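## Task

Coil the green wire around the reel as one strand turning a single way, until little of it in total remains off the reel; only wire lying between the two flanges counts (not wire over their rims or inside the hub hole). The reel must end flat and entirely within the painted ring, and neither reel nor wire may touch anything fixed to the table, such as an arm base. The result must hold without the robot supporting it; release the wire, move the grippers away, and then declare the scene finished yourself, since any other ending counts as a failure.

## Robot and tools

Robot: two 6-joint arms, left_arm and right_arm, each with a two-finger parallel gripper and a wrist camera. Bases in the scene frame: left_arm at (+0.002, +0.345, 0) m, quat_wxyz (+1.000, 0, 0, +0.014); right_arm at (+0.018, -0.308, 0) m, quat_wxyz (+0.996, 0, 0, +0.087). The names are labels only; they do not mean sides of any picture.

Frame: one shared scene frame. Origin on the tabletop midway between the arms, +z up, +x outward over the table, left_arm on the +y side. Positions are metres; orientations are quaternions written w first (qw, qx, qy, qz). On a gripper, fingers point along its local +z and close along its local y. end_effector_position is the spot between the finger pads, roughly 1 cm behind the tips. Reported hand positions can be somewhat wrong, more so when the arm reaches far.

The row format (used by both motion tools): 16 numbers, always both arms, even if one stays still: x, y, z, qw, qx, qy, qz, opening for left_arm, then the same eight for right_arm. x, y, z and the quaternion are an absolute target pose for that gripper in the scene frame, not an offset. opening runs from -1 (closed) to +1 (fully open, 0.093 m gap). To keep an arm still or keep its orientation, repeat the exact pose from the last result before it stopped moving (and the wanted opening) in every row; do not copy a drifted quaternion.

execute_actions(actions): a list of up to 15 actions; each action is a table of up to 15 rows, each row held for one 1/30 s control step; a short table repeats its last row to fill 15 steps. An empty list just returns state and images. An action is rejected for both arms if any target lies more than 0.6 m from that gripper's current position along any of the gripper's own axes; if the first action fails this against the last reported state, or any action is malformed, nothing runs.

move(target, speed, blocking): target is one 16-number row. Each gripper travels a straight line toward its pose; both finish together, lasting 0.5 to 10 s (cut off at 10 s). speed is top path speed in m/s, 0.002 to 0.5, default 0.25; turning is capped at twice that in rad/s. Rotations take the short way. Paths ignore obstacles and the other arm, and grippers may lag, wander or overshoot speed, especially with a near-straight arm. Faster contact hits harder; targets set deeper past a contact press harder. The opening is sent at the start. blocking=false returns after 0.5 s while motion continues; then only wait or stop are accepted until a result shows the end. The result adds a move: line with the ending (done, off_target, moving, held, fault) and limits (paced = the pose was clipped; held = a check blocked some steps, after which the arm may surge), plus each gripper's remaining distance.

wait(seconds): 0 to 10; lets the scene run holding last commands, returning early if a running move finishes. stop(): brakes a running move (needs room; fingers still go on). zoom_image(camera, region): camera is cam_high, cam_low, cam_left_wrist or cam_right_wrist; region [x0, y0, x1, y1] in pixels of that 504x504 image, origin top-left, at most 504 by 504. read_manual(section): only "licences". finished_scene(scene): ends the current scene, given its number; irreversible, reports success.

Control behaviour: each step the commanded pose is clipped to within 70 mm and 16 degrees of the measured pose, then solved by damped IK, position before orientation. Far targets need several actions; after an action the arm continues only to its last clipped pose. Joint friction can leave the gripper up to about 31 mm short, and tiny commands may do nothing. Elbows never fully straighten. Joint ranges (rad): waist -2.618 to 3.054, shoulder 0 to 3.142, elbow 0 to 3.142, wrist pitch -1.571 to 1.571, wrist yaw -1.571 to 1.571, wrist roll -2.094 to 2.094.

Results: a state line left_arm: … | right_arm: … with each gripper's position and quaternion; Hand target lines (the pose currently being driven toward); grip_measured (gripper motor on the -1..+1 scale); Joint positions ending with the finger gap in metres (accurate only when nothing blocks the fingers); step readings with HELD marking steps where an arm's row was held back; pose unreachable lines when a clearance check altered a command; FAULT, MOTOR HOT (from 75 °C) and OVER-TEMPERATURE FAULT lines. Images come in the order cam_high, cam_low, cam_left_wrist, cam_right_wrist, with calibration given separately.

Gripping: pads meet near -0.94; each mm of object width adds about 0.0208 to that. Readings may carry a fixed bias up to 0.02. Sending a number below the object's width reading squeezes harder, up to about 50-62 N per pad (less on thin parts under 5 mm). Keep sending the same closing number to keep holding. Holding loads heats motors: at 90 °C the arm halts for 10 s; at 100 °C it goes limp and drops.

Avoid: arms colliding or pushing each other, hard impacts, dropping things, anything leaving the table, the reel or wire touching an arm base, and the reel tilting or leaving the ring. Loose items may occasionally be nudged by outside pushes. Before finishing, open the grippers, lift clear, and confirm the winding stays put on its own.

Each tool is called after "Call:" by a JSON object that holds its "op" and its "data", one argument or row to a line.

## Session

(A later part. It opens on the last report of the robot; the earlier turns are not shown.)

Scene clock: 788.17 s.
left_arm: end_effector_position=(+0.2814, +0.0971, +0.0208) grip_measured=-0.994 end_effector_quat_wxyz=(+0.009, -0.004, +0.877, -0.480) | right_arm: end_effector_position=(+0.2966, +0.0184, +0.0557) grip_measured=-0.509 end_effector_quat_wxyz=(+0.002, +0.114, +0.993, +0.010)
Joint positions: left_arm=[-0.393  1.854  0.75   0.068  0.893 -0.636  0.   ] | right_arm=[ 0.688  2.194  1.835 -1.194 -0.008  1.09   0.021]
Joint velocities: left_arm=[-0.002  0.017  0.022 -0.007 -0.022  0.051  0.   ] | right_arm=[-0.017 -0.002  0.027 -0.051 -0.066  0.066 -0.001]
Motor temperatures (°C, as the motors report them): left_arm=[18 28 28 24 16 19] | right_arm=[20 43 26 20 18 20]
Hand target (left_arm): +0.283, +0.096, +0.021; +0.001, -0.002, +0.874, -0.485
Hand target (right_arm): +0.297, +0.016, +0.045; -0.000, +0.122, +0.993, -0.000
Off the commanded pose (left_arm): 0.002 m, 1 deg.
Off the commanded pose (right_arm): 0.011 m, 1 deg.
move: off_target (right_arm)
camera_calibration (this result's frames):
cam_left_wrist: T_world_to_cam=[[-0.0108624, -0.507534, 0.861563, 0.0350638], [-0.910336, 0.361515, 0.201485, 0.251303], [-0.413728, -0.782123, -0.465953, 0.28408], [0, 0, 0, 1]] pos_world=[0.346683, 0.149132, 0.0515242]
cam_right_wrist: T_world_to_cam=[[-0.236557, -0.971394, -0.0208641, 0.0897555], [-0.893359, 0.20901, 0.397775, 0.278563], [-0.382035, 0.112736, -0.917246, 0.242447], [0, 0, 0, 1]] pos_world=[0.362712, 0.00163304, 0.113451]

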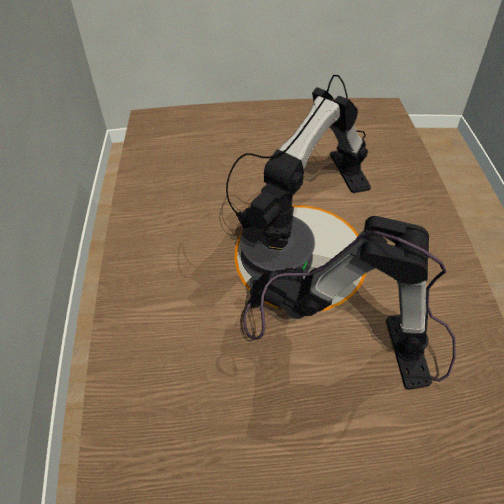

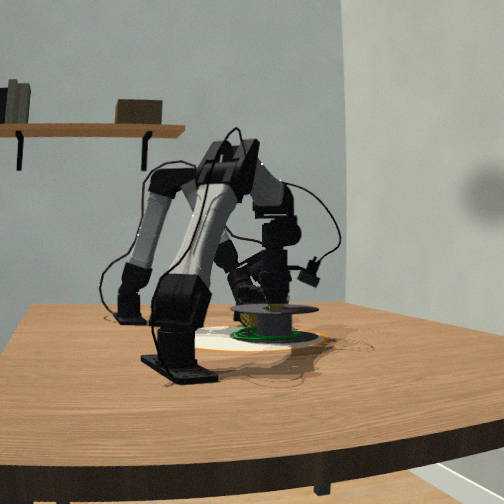

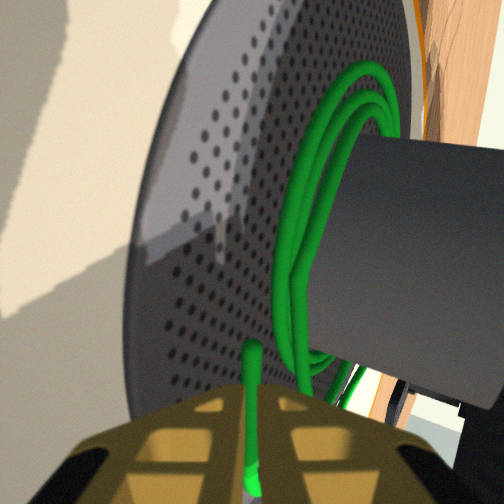

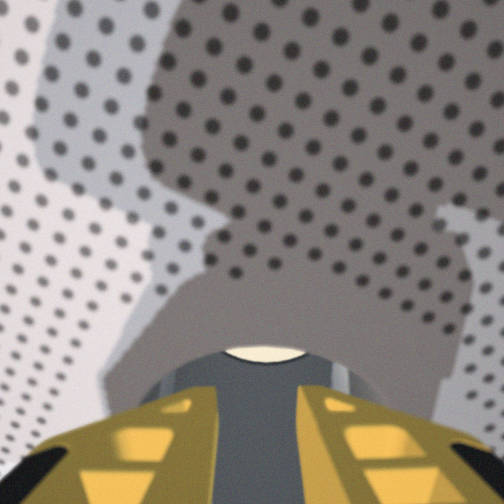

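Call:
{"op": "move", "data": {
  "target": [0.287,0.090,0.021,-0.0633,0.1141,0.8672,-0.4806,-1, 0.297,0.016,0.045,0,0.1219,0.9925,0,-0.5],
  "speed": 0.06
}}

Scene clock: 791.00 s.
left_arm: end_effector_position=(+0.2845, +0.0954, +0.0209) grip_measured=-0.994 end_effector_quat_wxyz=(-0.061, +0.104, +0.873, -0.473) | right_arm: end_effector_position=(+0.2996, +0.0139, +0.0556) grip_measured=-0.508 end_effector_quat_wxyz=(+0.009, +0.128, +0.992, +0.001)
Joint positions: left_arm=[-0.368  2.022  1.067 -0.474  0.988 -0.181  0.   ] | right_arm=[ 0.684  2.194  1.835 -1.2    0.013  1.115  0.021]
Joint velocities: left_arm=[-0.017  0.002  0.007 -0.11   0.022  0.022  0.   ] | right_arm=[-0.007 -0.012 -0.012  0.022  0.007 -0.051 -0.   ]
Motor temperatures (°C, as the motors report them): left_arm=[18 28 28 24 16 19] | right_arm=[20 43 26 20 18 20]
Hand target (left_arm): +0.288, +0.090, +0.022; -0.062, +0.112, +0.867, -0.481
Hand target (right_arm): +0.297, +0.016, +0.045; -0.000, +0.122, +0.993, -0.000
Off the commanded pose (left_arm): 0.006 m, 2 deg.
Off the commanded pose (right_arm): 0.011 m, 1 deg.
move: off_target (right_arm)
camera_calibration (this result's frames):
cam_left_wrist: T_world_to_cam=[[-0.124101, -0.497718, 0.858414, 0.0653855], [-0.784382, 0.579057, 0.222346, 0.197692], [-0.607737, -0.645731, -0.462263, 0.32617], [0, 0, 0, 1]] pos_world=[0.361406, 0.128687, 0.0506925]
cam_right_wrist: T_world_to_cam=[[-0.264395, -0.964395, -0.00616566, 0.0934828], [-0.891506, 0.241963, 0.382977, 0.282004], [-0.367849, 0.106754, -0.923737, 0.240285], [0, 0, 0, 1]] pos_world=[0.364514, -0.0037317, 0.114536]

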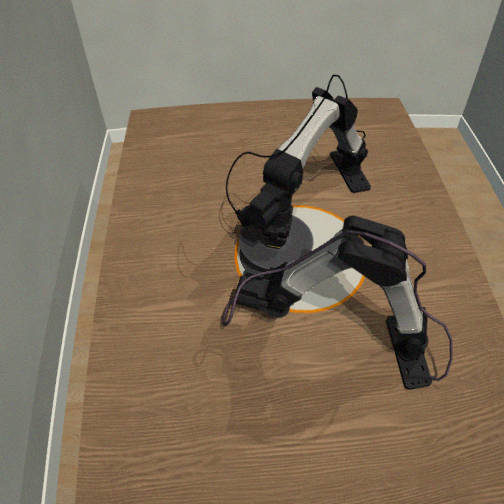

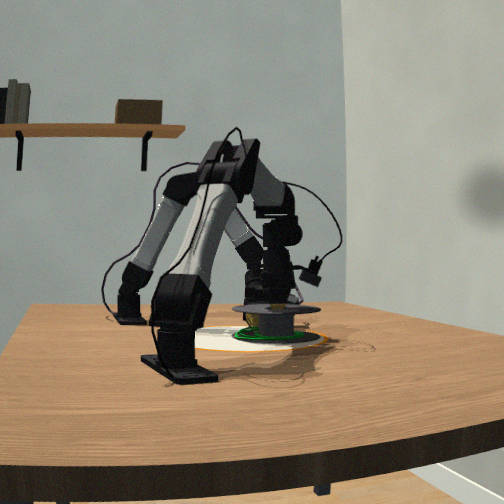

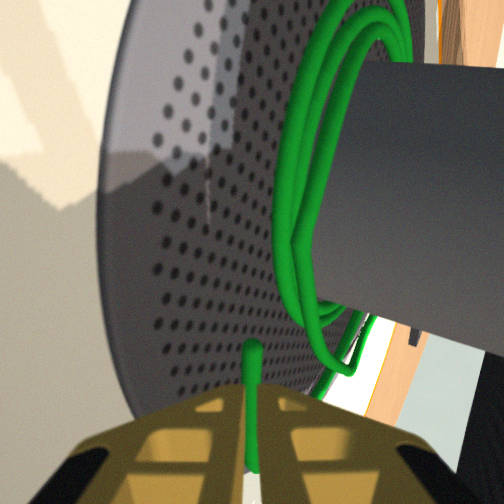

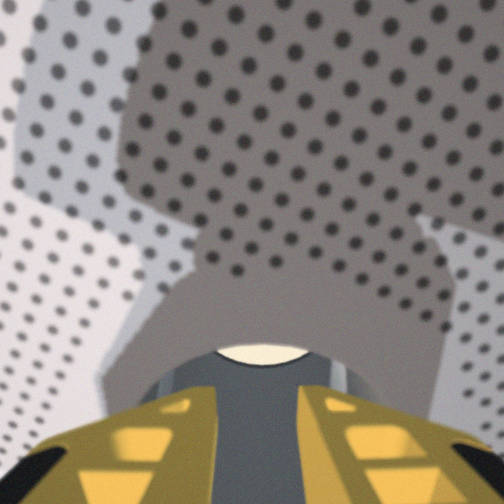

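Call:
{"op": "move", "data": {
  "target": [0.285,0.095,0.021,-0.0633,0.1141,0.8672,-0.4806,-0.78, 0.298,0.015,0.045,0,0.1219,0.9925,0,-0.5],
  "speed": 0.04
}}

Call:
{"op": "move", "data": {
  "target": [0.293,0.135,0.035,0,0,0.8745,-0.4848,-0.78, 0.298,0.015,0.045,0,0.1219,0.9925,0,-0.5],
  "speed": 0.06
}}

Scene clock: 792.47 s.
left_arm: end_effector_position=(+0.2835, +0.0957, +0.0222) grip_measured=-0.791 end_effector_quat_wxyz=(-0.063, +0.106, +0.870, -0.477) | right_arm: end_effector_position=(+0.2994, +0.0132, +0.0566) grip_measured=-0.507 end_effector_quat_wxyz=(+0.009, +0.127, +0.992, +0.001)
Joint positions: left_arm=[-0.365  2.022  1.069 -0.484  0.998 -0.168  0.007] | right_arm=[ 0.684  2.191  1.835 -1.203  0.015  1.112  0.021]
Joint velocities: left_arm=[ 0.002 -0.002  0.002 -0.007 -0.022  0.007  0.   ] | right_arm=[-0.007 -0.017  0.002 -0.051 -0.066  0.022  0.   ]
Motor temperatures (°C, as the motors report them): left_arm=[18 28 28 24 16 19] | right_arm=[20 43 26 20 18 20]
Hand target (left_arm): +0.285, +0.095, +0.021; -0.063, +0.114, +0.867, -0.481
Hand target (right_arm): +0.298, +0.015, +0.045; -0.000, +0.122, +0.993, +0.000
Off the commanded pose (left_arm): 0.002 m, 1 deg.
Off the commanded pose (right_arm): 0.012 m, 1 deg.
move: off_target (right_arm)
camera_calibration (this result's frames):
cam_left_wrist: T_world_to_cam=[[-0.125317, -0.489112, 0.863172, 0.0638017], [-0.780759, 0.585428, 0.218378, 0.194867], [-0.612136, -0.646563, -0.455243, 0.327502], [0, 0, 0, 1]] pos_world=[0.360616, 0.128876, 0.0514663]
cam_right_wrist: T_world_to_cam=[[-0.261464, -0.965202, -0.00476506, 0.0918828], [-0.892487, 0.23988, 0.382002, 0.281996], [-0.367565, 0.104132, -0.924149, 0.241107], [0, 0, 0, 1]] pos_world=[0.364324, -0.00406692, 0.115533]

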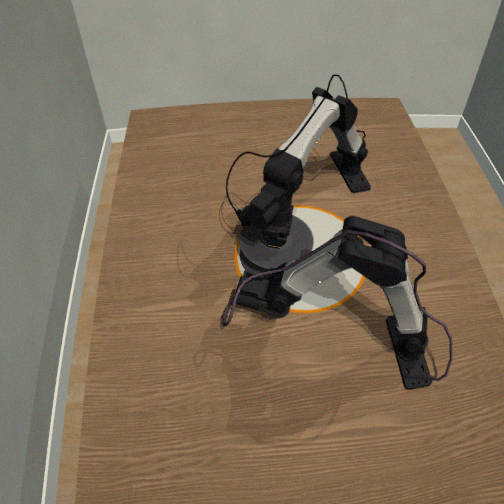

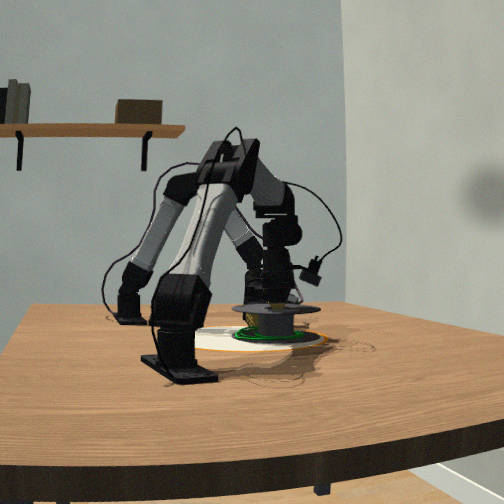

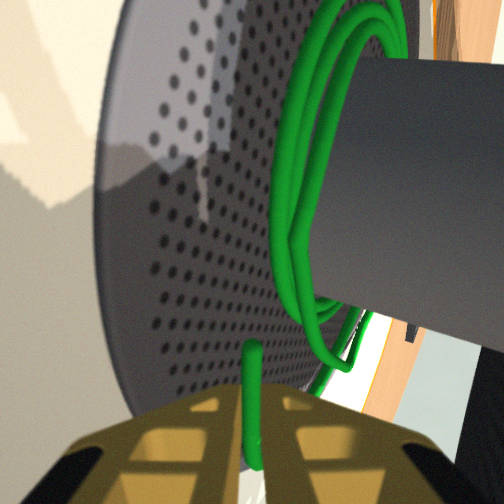

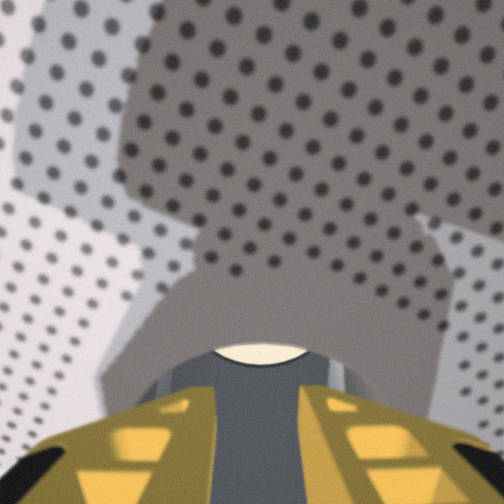

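Scene clock: 794.80 s.
left_arm: end_effector_position=(+0.2840, +0.1240, +0.0243) grip_measured=-0.788 end_effector_quat_wxyz=(-0.023, +0.015, +0.875, -0.483) | right_arm: end_effector_position=(+0.3039, +0.0424, +0.0588) grip_measured=-0.504 end_effector_quat_wxyz=(+0.012, +0.116, +0.991, +0.062)
Joint positions: left_arm=[-0.291  1.887  0.854 -0.233  0.979 -0.392  0.007] | right_arm=[ 0.695  2.19   1.835 -1.099 -0.049  1.106  0.021]
Joint velocities: left_arm=[ 0.012  0.017 -0.007  0.022  0.051  0.037  0.001] | right_arm=[-0.012  0.002 -0.012 -0.022 -0.007  0.007 -0.001]
Motor temperatures (°C, as the motors report them): left_arm=[18 29 28 24 16 19] | right_arm=[20 43 26 20 18 20]
Hand target (left_arm): +0.293, +0.134, +0.034; -0.000, +0.001, +0.875, -0.485
Hand target (right_arm): +0.298, +0.016, +0.046; +0.000, +0.121, +0.993, +0.002
Off the commanded pose (left_arm): 0.018 m, 3 deg.
Off the commanded pose (right_arm): 0.031 m, 7 deg.
move: off_target (left_arm, right_arm)
camera_calibration (this result's frames):
cam_left_wrist: T_world_to_cam=[[-0.0113087, -0.500696, 0.865549, 0.0448239], [-0.877276, 0.420358, 0.231703, 0.225846], [-0.479853, -0.756705, -0.444002, 0.322904], [0, 0, 0, 1]] pos_world=[0.353583, 0.17185, 0.0522433]
cam_right_wrist: T_world_to_cam=[[-0.239328, -0.962687, -0.126315, 0.12154], [-0.904854, 0.173968, 0.388555, 0.284338], [-0.352082, 0.207289, -0.912726, 0.232063], [0, 0, 0, 1]] pos_world=[0.368077, 0.0194353, 0.116681]

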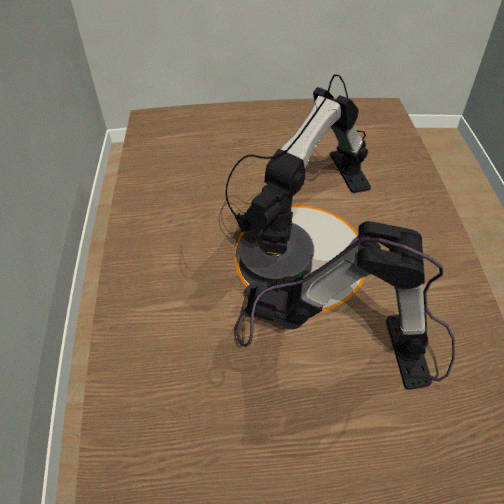

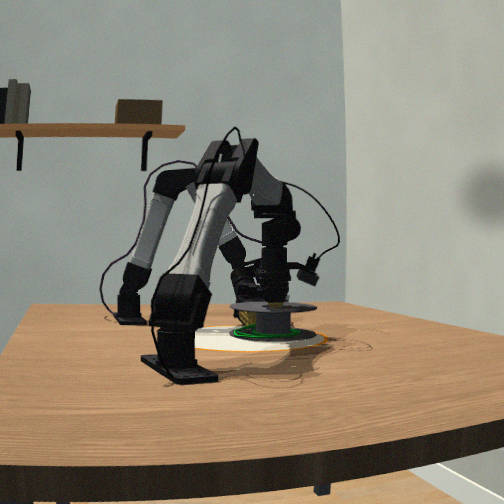

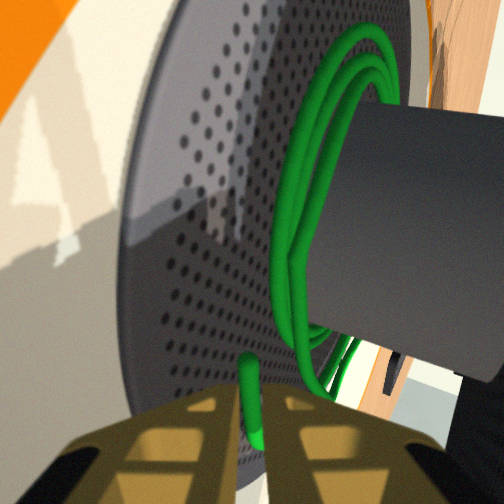

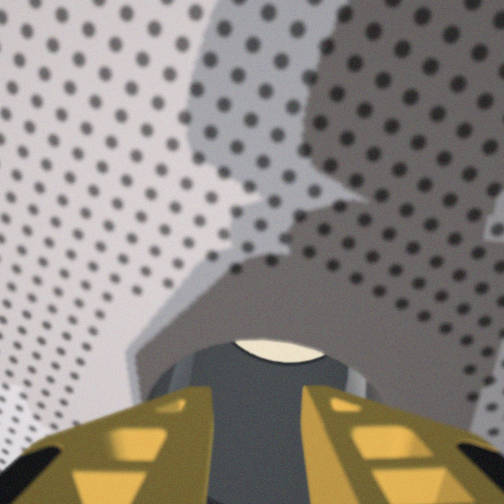

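Call:
{"op": "move", "data": {
  "target": [0.284,0.124,0.016,0,0,0.8745,-0.4848,-0.84, 0.300,0.030,0.047,0,0.1219,0.9925,0,-0.5],
  "speed": 0.03
}}

Scene clock: 797.63 s.
left_arm: end_effector_position=(+0.2869, +0.1218, +0.0211) grip_measured=-0.840 end_effector_quat_wxyz=(-0.005, +0.005, +0.868, -0.496) | right_arm: end_effector_position=(+0.3042, +0.0384, +0.0610) grip_measured=-0.503 end_effector_quat_wxyz=(+0.006, +0.122, +0.992, +0.037)
Joint positions: left_arm=[-0.292  1.887  0.797 -0.083  0.988 -0.469  0.005] | right_arm=[ 0.696  2.227  1.908 -1.184 -0.031  1.115  0.021]
Joint velocities: left_arm=[-0.002  0.012 -0.027 -0.066 -0.037 -0.007  0.   ] | right_arm=[-0.002 -0.007 -0.002 -0.051  0.037 -0.037  0.001]
Motor temperatures (°C, as the motors report them): left_arm=[18 29 28 24 16 19] | right_arm=[20 43 26 20 18 20]
Hand target (left_arm): +0.284, +0.124, +0.016; -0.001, +0.001, +0.875, -0.485
Hand target (right_arm): +0.300, +0.030, +0.048; +0.000, +0.122, +0.993, +0.001
Off the commanded pose (left_arm): 0.006 m, 2 deg.
Off the commanded pose (right_arm): 0.017 m, 4 deg.
move: off_target (right_arm)
camera_calibration (this result's frames):
cam_left_wrist: T_world_to_cam=[[-0.0122448, -0.4745, 0.88017, 0.0433479], [-0.896305, 0.395419, 0.200701, 0.239124], [-0.443269, -0.786444, -0.430139, 0.314071], [0, 0, 0, 1]] pos_world=[0.354076, 0.173014, 0.0489481]
cam_right_wrist: T_world_to_cam=[[-0.251543, -0.96489, -0.075589, 0.118742], [-0.895647, 0.202469, 0.396008, 0.28014], [-0.3668, 0.167314, -0.915131, 0.241168], [0, 0, 0, 1]] pos_world=[0.369236, 0.0175031, 0.118738]

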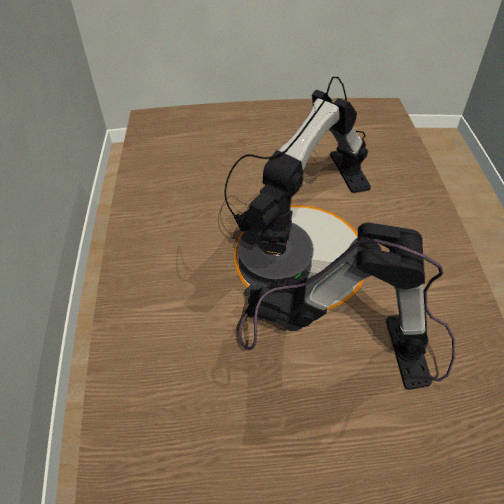

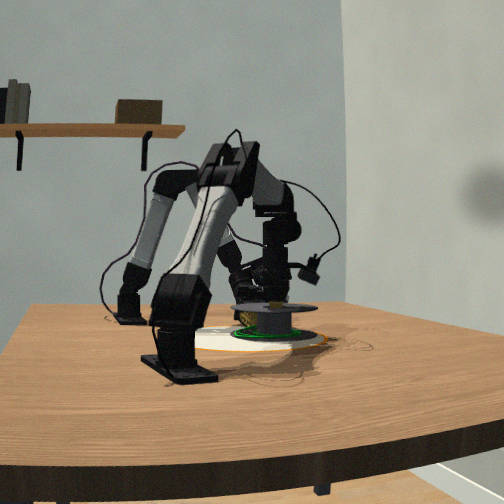

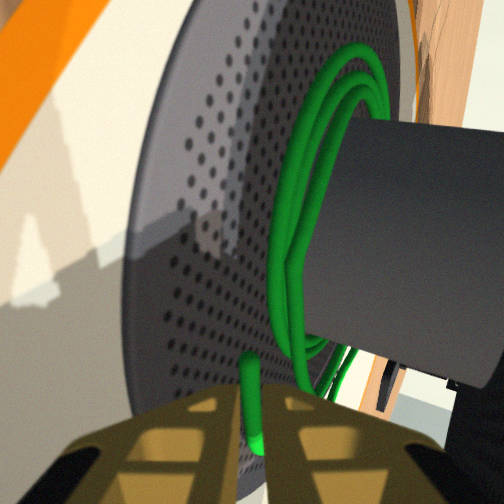

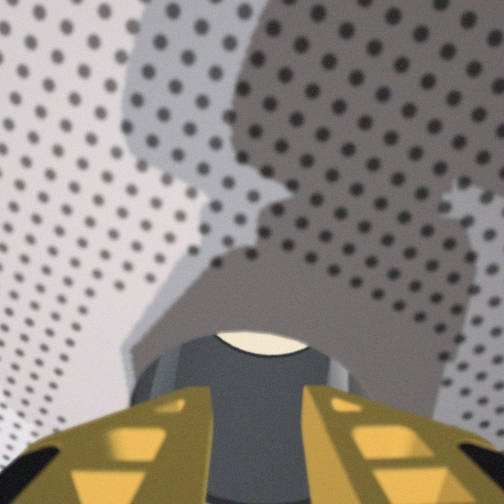

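Call:
{"op": "move", "data": {
  "target": [0.288,0.165,0.017,0,0,0.8745,-0.4848,-0.84, 0.303,0.037,0.045,0,0.1219,0.9925,0,-0.5],
  "speed": 0.04
}}

Scene clock: 799.53 s.
left_arm: end_effector_position=(+0.2863, +0.1575, +0.0214) grip_measured=-0.840 end_effector_quat_wxyz=(+0.002, +0.007, +0.864, -0.503) | right_arm: end_effector_position=(+0.3046, +0.0386, +0.0603) grip_measured=-0.503 end_effector_quat_wxyz=(+0.004, +0.123, +0.992, +0.023)
Joint positions: left_arm=[-0.169  1.887  0.807 -0.255  1.038 -0.26   0.005] | right_arm=[ 0.7    2.256  1.955 -1.226 -0.019  1.12   0.021]
Joint velocities: left_arm=[ 0.017 -0.012  0.002 -0.007 -0.066  0.095  0.   ] | right_arm=[ 0.002  0.012 -0.007 -0.022 -0.007  0.051 -0.001]
Motor temperatures (°C, as the motors report them): left_arm=[18 29 28 23 16 19] | right_arm=[20 43 26 20 18 20]
Hand target (left_arm): +0.289, +0.164, +0.017; +0.001, -0.001, +0.874, -0.486
Hand target (right_arm): +0.303, +0.036, +0.046; +0.000, +0.122, +0.993, +0.000
Off the commanded pose (left_arm): 0.009 m, 3 deg.
Off the commanded pose (right_arm): 0.015 m, 3 deg.
move: off_target (left_arm, right_arm)
camera_calibration (this result's frames):
cam_left_wrist: T_world_to_cam=[[-0.0230683, -0.460774, 0.887218, 0.0607988], [-0.8997, 0.396512, 0.182535, 0.225698], [-0.4359, -0.794019, -0.423705, 0.340916], [0, 0, 0, 1]] pos_world=[0.353068, 0.209216, 0.0493082]
cam_right_wrist: T_world_to_cam=[[-0.25371, -0.96607, -0.0483684, 0.118022], [-0.892613, 0.214567, 0.396489, 0.279306], [-0.372658, 0.143767, -0.916765, 0.243404], [0, 0, 0, 1]] pos_world=[0.369962, 0.0190944, 0.118112]

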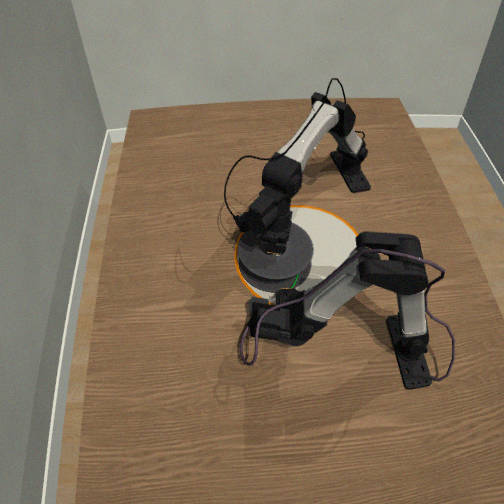

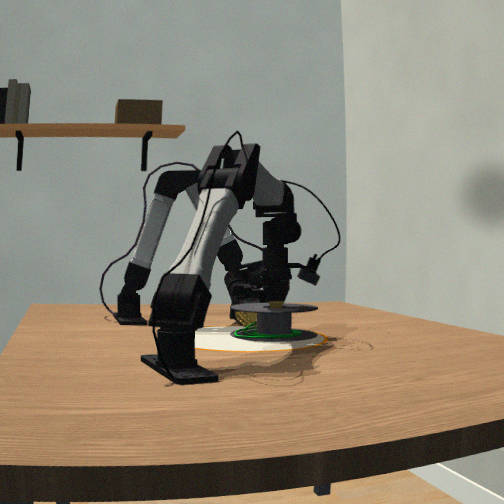

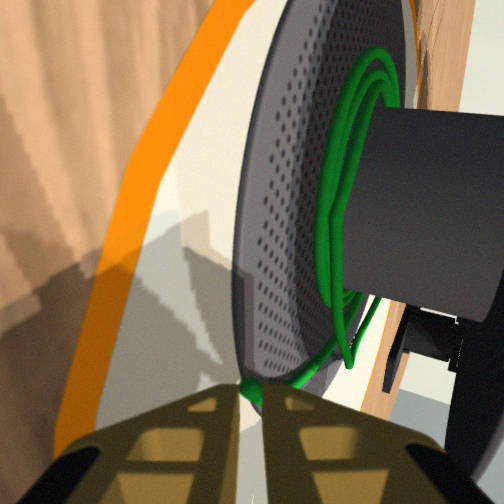

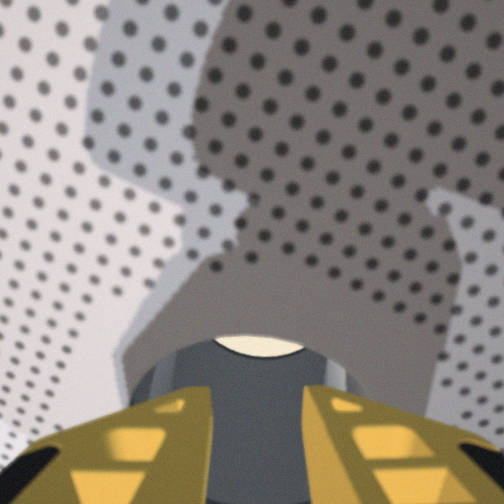

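Call:
{"op": "move", "data": {
  "target": [0.27,0.205,0.09,0.3428,0.6184,0.6184,-0.3428,-0.63, 0.303,0.037,0.045,0,0.1219,0.9925,0,-0.5],
  "speed": 0.25
}}

Scene clock: 803.47 s.
left_arm: end_effector_position=(+0.2669, +0.2013, +0.0821) grip_measured=-0.632 end_effector_quat_wxyz=(+0.339, +0.613, +0.621, -0.353) | right_arm: end_effector_position=(+0.3046, +0.0386, +0.0603) grip_measured=-0.503 end_effector_quat_wxyz=(+0.004, +0.123, +0.992, +0.023)
Joint positions: left_arm=[-0.026  1.698  0.909 -0.809  1.022  1.575  0.015] | right_arm=[ 0.7    2.256  1.955 -1.226 -0.019  1.12   0.021]
Joint velocities: left_arm=[ 0.002 -0.002  0.007 -0.022 -0.022  0.037  0.001] | right_arm=[-0.012  0.007 -0.002 -0.007 -0.037  0.095  0.   ]
Motor temperatures (°C, as the motors report them): left_arm=[18 30 28 23 16 19] | right_arm=[20 43 26 20 18 20]
Hand target (left_arm): +0.271, +0.205, +0.089; +0.344, +0.618, +0.619, -0.342
Hand target (right_arm): +0.303, +0.036, +0.046; +0.000, +0.122, +0.993, +0.000
Off the commanded pose (left_arm): 0.009 m, 1 deg.
Off the commanded pose (right_arm): 0.015 m, 3 deg.
move: off_target (right_arm)
camera_calibration (this result's frames):
cam_left_wrist: T_world_to_cam=[[-0.998677, 0.0373708, 0.0353148, 0.256675], [0.0120549, 0.837866, -0.545742, -0.0926411], [-0.0499839, -0.544595, -0.837209, 0.273717], [0, 0, 0, 1]] pos_world=[0.271134, 0.217094, 0.169536]
cam_right_wrist: T_world_to_cam=[[-0.25371, -0.96607, -0.0483684, 0.118022], [-0.892613, 0.214567, 0.396489, 0.279306], [-0.372658, 0.143767, -0.916765, 0.243404], [0, 0, 0, 1]] pos_world=[0.369962, 0.0190944, 0.118112]

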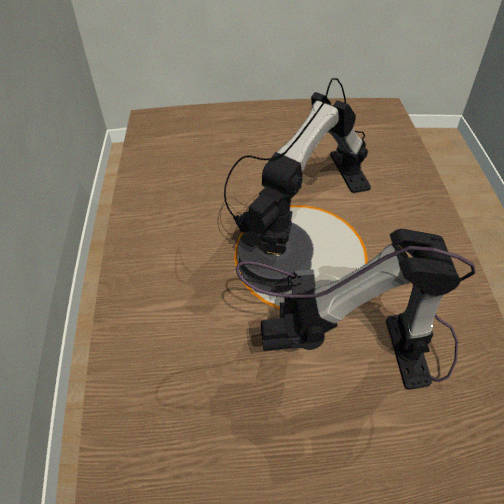

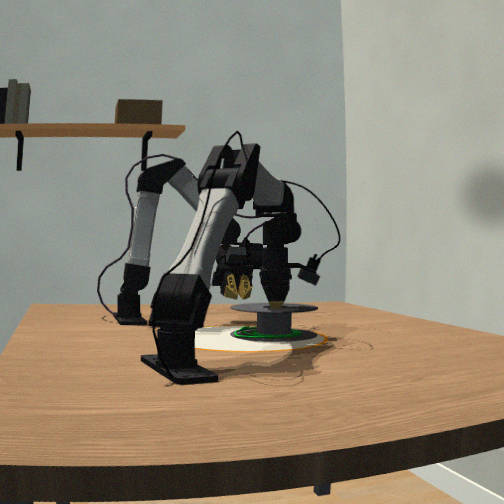

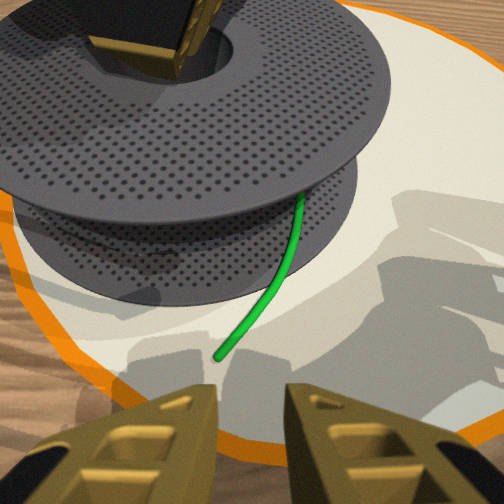

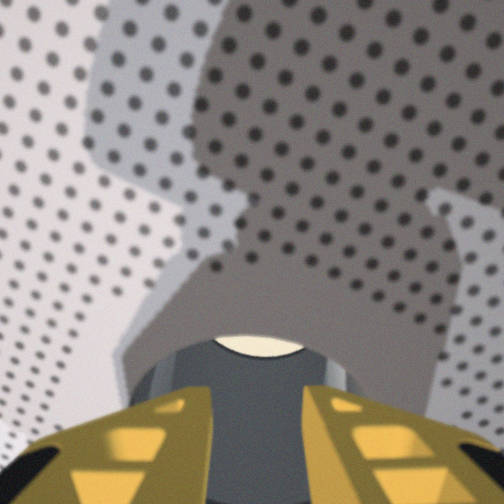

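Call:
{"op": "move", "data": {
  "target": [0.27,0.205,0.09,0.3428,0.6184,0.6184,-0.3428,-0.63, 0.304,0.038,0.045,0,0.1219,0.9925,0,-0.9],
  "speed": 0.05
}}

Call:
{"op": "move", "data": {
  "target": [0.27,0.205,0.09,0.3428,0.6184,0.6184,-0.3428,-0.63, 0.304,0.038,0.045,0,0.1219,0.9925,0,-0.5],
  "speed": 0.05
}}

Call:
{"op": "move", "data": {
  "target": [0.27,0.205,0.09,0.3428,0.6184,0.6184,-0.3428,-0.63, 0.275,0.005,0.047,0,0.1219,0.9925,0,-0.5],
  "speed": 0.05
}}

Scene clock: 805.90 s.
left_arm: end_effector_position=(+0.2651, +0.2013, +0.0821) grip_measured=-0.632 end_effector_quat_wxyz=(+0.337, +0.614, +0.619, -0.355) | right_arm: end_effector_position=(+0.3051, +0.0378, +0.0535) grip_measured=-0.897 end_effector_quat_wxyz=(+0.002, +0.123, +0.992, +0.015)
Joint positions: left_arm=[-0.026  1.698  0.909 -0.82   1.022  1.585  0.015] | right_arm=[ 0.7    2.276  1.961 -1.229 -0.013  1.12   0.002]
Joint velocities: left_arm=[ 0.012 -0.002 -0.012 -0.066 -0.007  0.022 -0.001] | right_arm=[-0.012 -0.027 -0.007  0.007  0.022 -0.051 -0.001]
Motor temperatures (°C, as the motors report them): left_arm=[18 30 28 23 16 19] | right_arm=[20 43 27 20 18 20]
Hand target (left_arm): +0.270, +0.205, +0.090; +0.343, +0.618, +0.619, -0.343
Hand target (right_arm): +0.304, +0.038, +0.045; +0.000, +0.122, +0.993, +0.000
Off the commanded pose (left_arm): 0.010 m, 2 deg.
Off the commanded pose (right_arm): 0.009 m, 2 deg.
move: done
camera_calibration (this result's frames):
cam_left_wrist: T_world_to_cam=[[-0.998379, 0.0427363, 0.0375942, 0.253539], [0.0153222, 0.837903, -0.545603, -0.0935283], [-0.0548174, -0.544143, -0.8372, 0.274837], [0, 0, 0, 1]] pos_world=[0.269627, 0.217083, 0.169533]
cam_right_wrist: T_world_to_cam=[[-0.254148, -0.96666, -0.0312686, 0.116319], [-0.89001, 0.221098, 0.398746, 0.281476], [-0.378538, 0.12917, -0.916528, 0.239806], [0, 0, 0, 1]] pos_world=[0.370855, 0.0192316, 0.111189]

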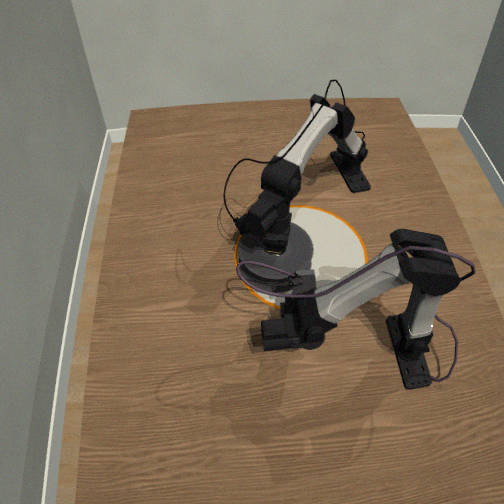

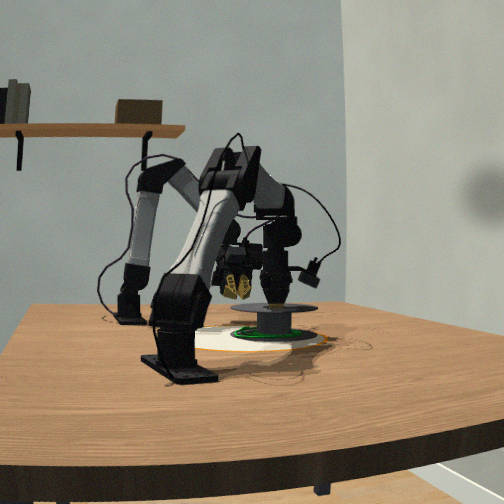

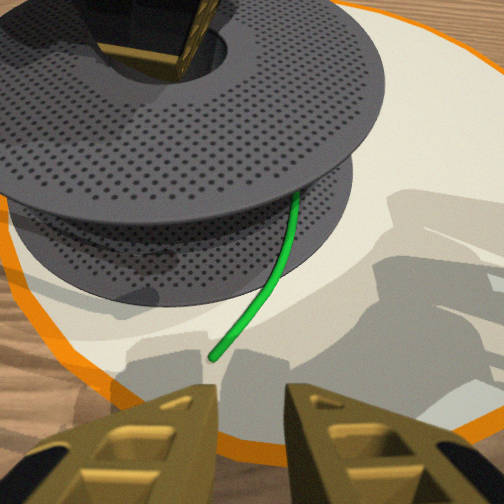

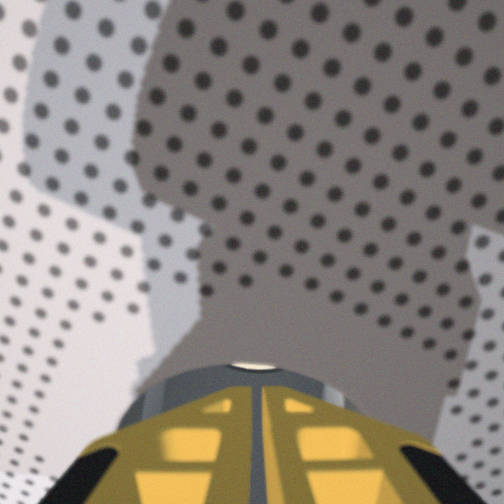

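Scene clock: 806.60 s.
left_arm: end_effector_position=(+0.2649, +0.2013, +0.0821) grip_measured=-0.632 end_effector_quat_wxyz=(+0.337, +0.614, +0.619, -0.355) | right_arm: end_effector_position=(+0.3056, +0.0388, +0.0542) grip_measured=-0.515 end_effector_quat_wxyz=(+0.003, +0.124, +0.992, +0.018)
Joint positions: left_arm=[-0.026  1.698  0.909 -0.821  1.022  1.586  0.015] | right_arm=[ 0.7    2.274  1.961 -1.225 -0.015  1.122  0.02 ]
Joint velocities: left_arm=[-0.007 -0.007 -0.012 -0.037  0.022 -0.066  0.   ] | right_arm=[-0.012 -0.027 -0.012 -0.007  0.007  0.095 -0.001]
Motor temperatures (°C, as the motors report them): left_arm=[18 30 28 23 16 19] | right_arm=[20 43 27 20 18 20]
Hand target (left_arm): +0.270, +0.205, +0.090; +0.343, +0.618, +0.619, -0.343
Hand target (right_arm): +0.304, +0.038, +0.045; +0.000, +0.122, +0.993, +0.000
Off the commanded pose (left_arm): 0.010 m, 2 deg.
Off the commanded pose (right_arm): 0.009 m, 2 deg.
move: done
camera_calibration (this result's frames):
cam_left_wrist: T_world_to_cam=[[-0.998343, 0.043134, 0.0380862, 0.253224], [0.0153862, 0.837888, -0.545625, -0.0935335], [-0.0554469, -0.544134, -0.837164, 0.274995], [0, 0, 0, 1]] pos_world=[0.269491, 0.217082, 0.169537]
cam_right_wrist: T_world_to_cam=[[-0.255124, -0.96619, -0.0372543, 0.118083], [-0.890638, 0.219826, 0.398047, 0.28166], [-0.3764, 0.134731, -0.916608, 0.239614], [0, 0, 0, 1]] pos_world=[0.371174, 0.0198912, 0.111917]

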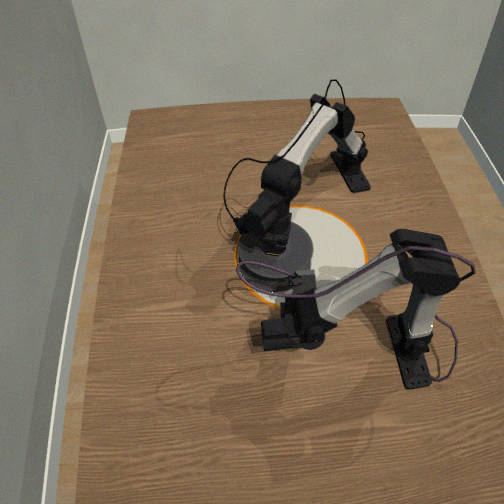

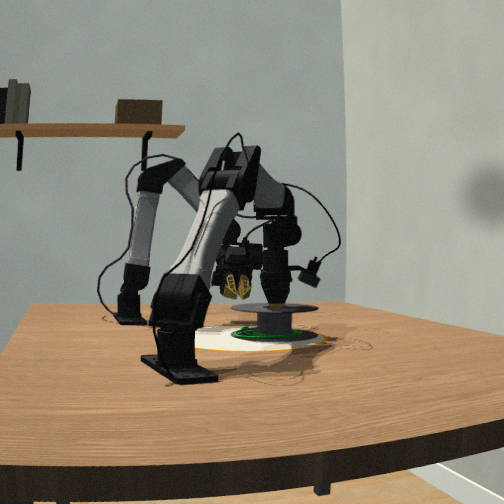

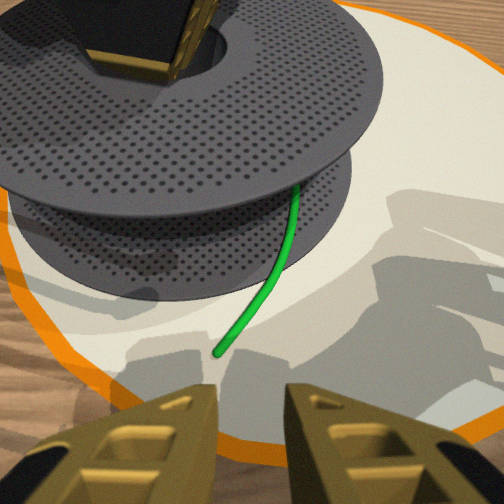

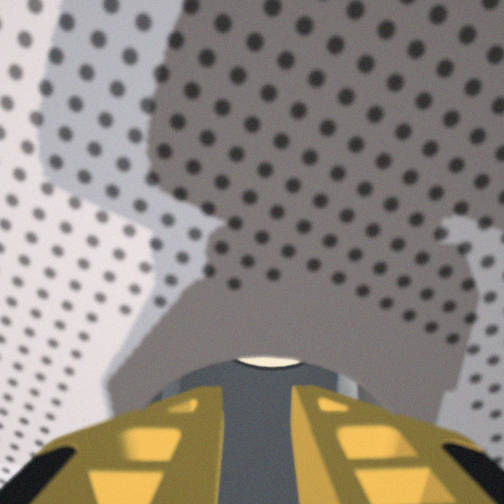

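Scene clock: 807.80 s.
left_arm: end_effector_position=(+0.2649, +0.2013, +0.0821) grip_measured=-0.632 end_effector_quat_wxyz=(+0.337, +0.614, +0.619, -0.355) | right_arm: end_effector_position=(+0.2856, +0.0145, +0.0575) grip_measured=-0.503 end_effector_quat_wxyz=(+0.008, +0.124, +0.992, +0.025)
Joint positions: left_arm=[-0.026  1.698  0.909 -0.821  1.022  1.586  0.015] | right_arm=[ 0.7    2.118  1.721 -1.123 -0.014  1.122  0.021]
Joint velocities: left_arm=[-0.007 -0.002 -0.007 -0.037  0.007 -0.051 -0.001] | right_arm=[ 0.002 -0.007  0.002 -0.037  0.037  0.007  0.   ]
Motor temperatures (°C, as the motors report them): left_arm=[18 30 28 23 16 19] | right_arm=[20 43 27 20 18 20]
Hand target (left_arm): +0.270, +0.205, +0.090; +0.343, +0.618, +0.618, -0.343
Hand target (right_arm): +0.275, +0.005, +0.048; -0.000, +0.122, +0.993, -0.000
Off the commanded pose (left_arm): 0.010 m, 2 deg.
Off the commanded pose (right_arm): 0.018 m, 3 deg.
move: off_target (right_arm)
camera_calibration (this result's frames):
cam_left_wrist: T_world_to_cam=[[-0.998347, 0.0433328, 0.0377609, 0.253212], [0.0157304, 0.837881, -0.545626, -0.0936232], [-0.0552827, -0.54413, -0.837178, 0.274952], [0, 0, 0, 1]] pos_world=[0.269466, 0.217082, 0.169539]
cam_right_wrist: T_world_to_cam=[[-0.255352, -0.965404, -0.0528234, 0.0905278], [-0.89544, 0.215532, 0.38953, 0.269762], [-0.364668, 0.146767, -0.919498, 0.235009], [0, 0, 0, 1]] pos_world=[0.350372, -0.00523802, 0.115792]

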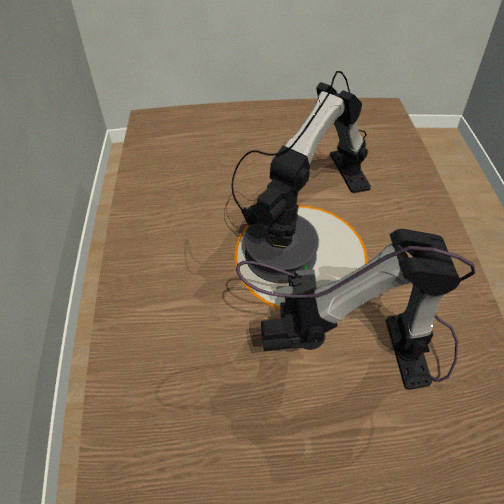

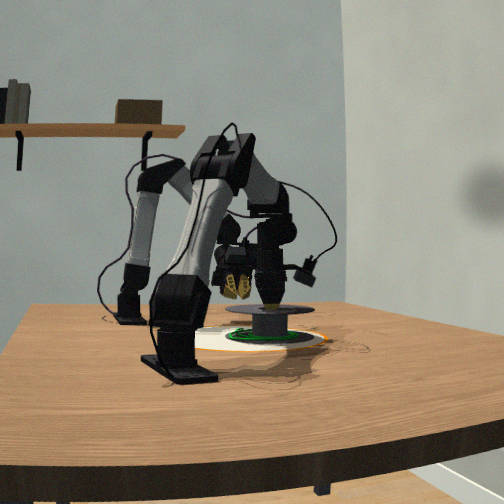

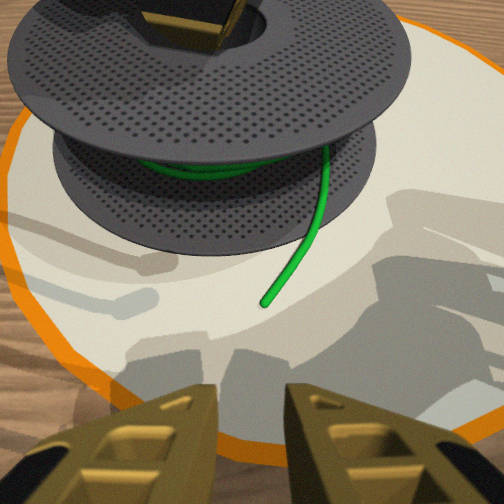

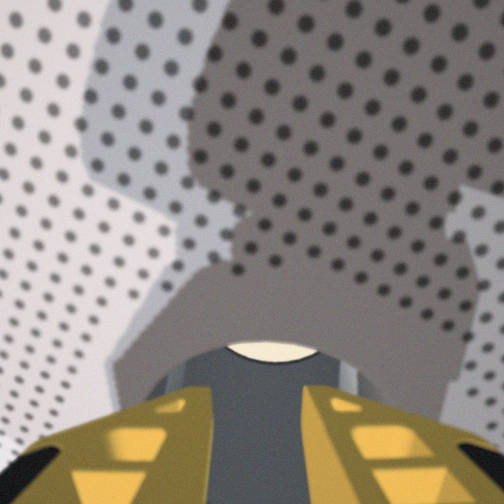

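Call:
{"op": "move", "data": {
  "target": [0.21,0.16,0.07,0.3389,0.3040,0.8827,-0.1167,-0.63, 0.285,0.014,0.045,0,0.1219,0.9925,0,-0.5],
  "speed": 0.3
}}

Scene clock: 812.80 s.
left_arm: end_effector_position=(+0.2095, +0.1623, +0.0649) grip_measured=-0.632 end_effector_quat_wxyz=(+0.337, +0.309, +0.881, -0.121) | right_arm: end_effector_position=(+0.2857, +0.0147, +0.0578) grip_measured=-0.503 end_effector_quat_wxyz=(+0.004, +0.124, +0.992, +0.019)
Joint positions: left_arm=[-0.776  1.009  0.398 -0.229 -0.045 -0.058  0.015] | right_arm=[ 0.7    2.132  1.744 -1.146 -0.014  1.122  0.021]
Joint velocities: left_arm=[-0.012  0.012 -0.017 -0.007 -0.051 -0.022  0.001] | right_arm=[ 0.007  0.017 -0.007 -0.022  0.007 -0.007 -0.001]
Motor temperatures (°C, as the motors report them): left_arm=[18 30 28 23 16 19] | right_arm=[20 43 26 20 18 20]
Hand target (left_arm): +0.209, +0.162, +0.066; +0.337, +0.308, +0.882, -0.117
Hand target (right_arm): +0.285, +0.014, +0.046; +0.000, +0.122, +0.993, +0.000
Off the commanded pose (left_arm): 0.006 m, 1 deg.
Off the commanded pose (right_arm): 0.013 m, 2 deg.
move: off_target (right_arm)
camera_calibration (this result's frames):
cam_left_wrist: T_world_to_cam=[[-0.649806, -0.759624, 0.026888, 0.258281], [-0.733981, 0.617891, -0.281927, 0.106261], [0.197545, -0.202933, -0.959059, 0.135827], [0, 0, 0, 1]] pos_world=[0.218995, 0.158103, 0.153279]
cam_right_wrist: T_world_to_cam=[[-0.255753, -0.965883, -0.0407491, 0.0902379], [-0.892077, 0.219547, 0.394967, 0.268443], [-0.372545, 0.137365, -0.917791, 0.237589], [0, 0, 0, 1]] pos_world=[0.351063, -0.00441304, 0.115708]

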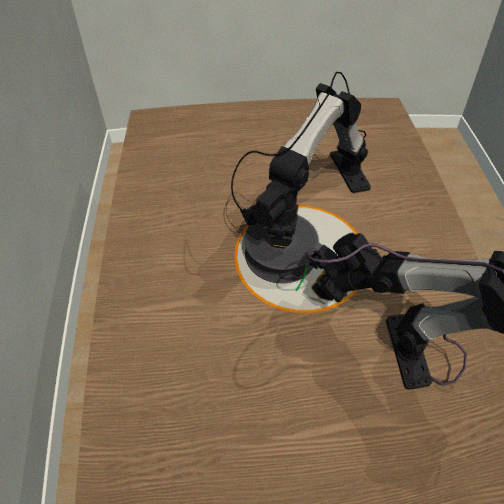

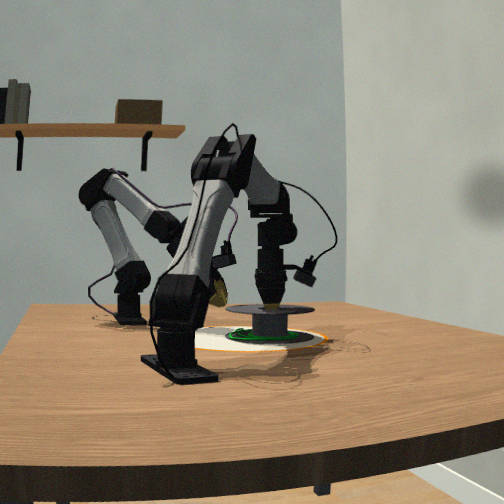

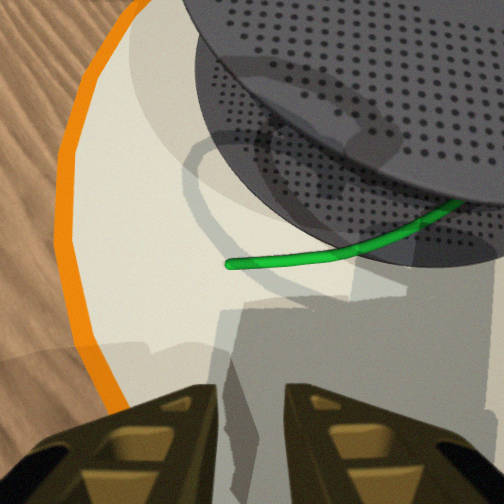

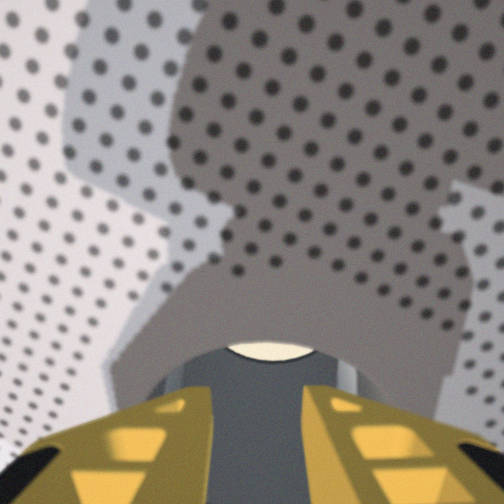

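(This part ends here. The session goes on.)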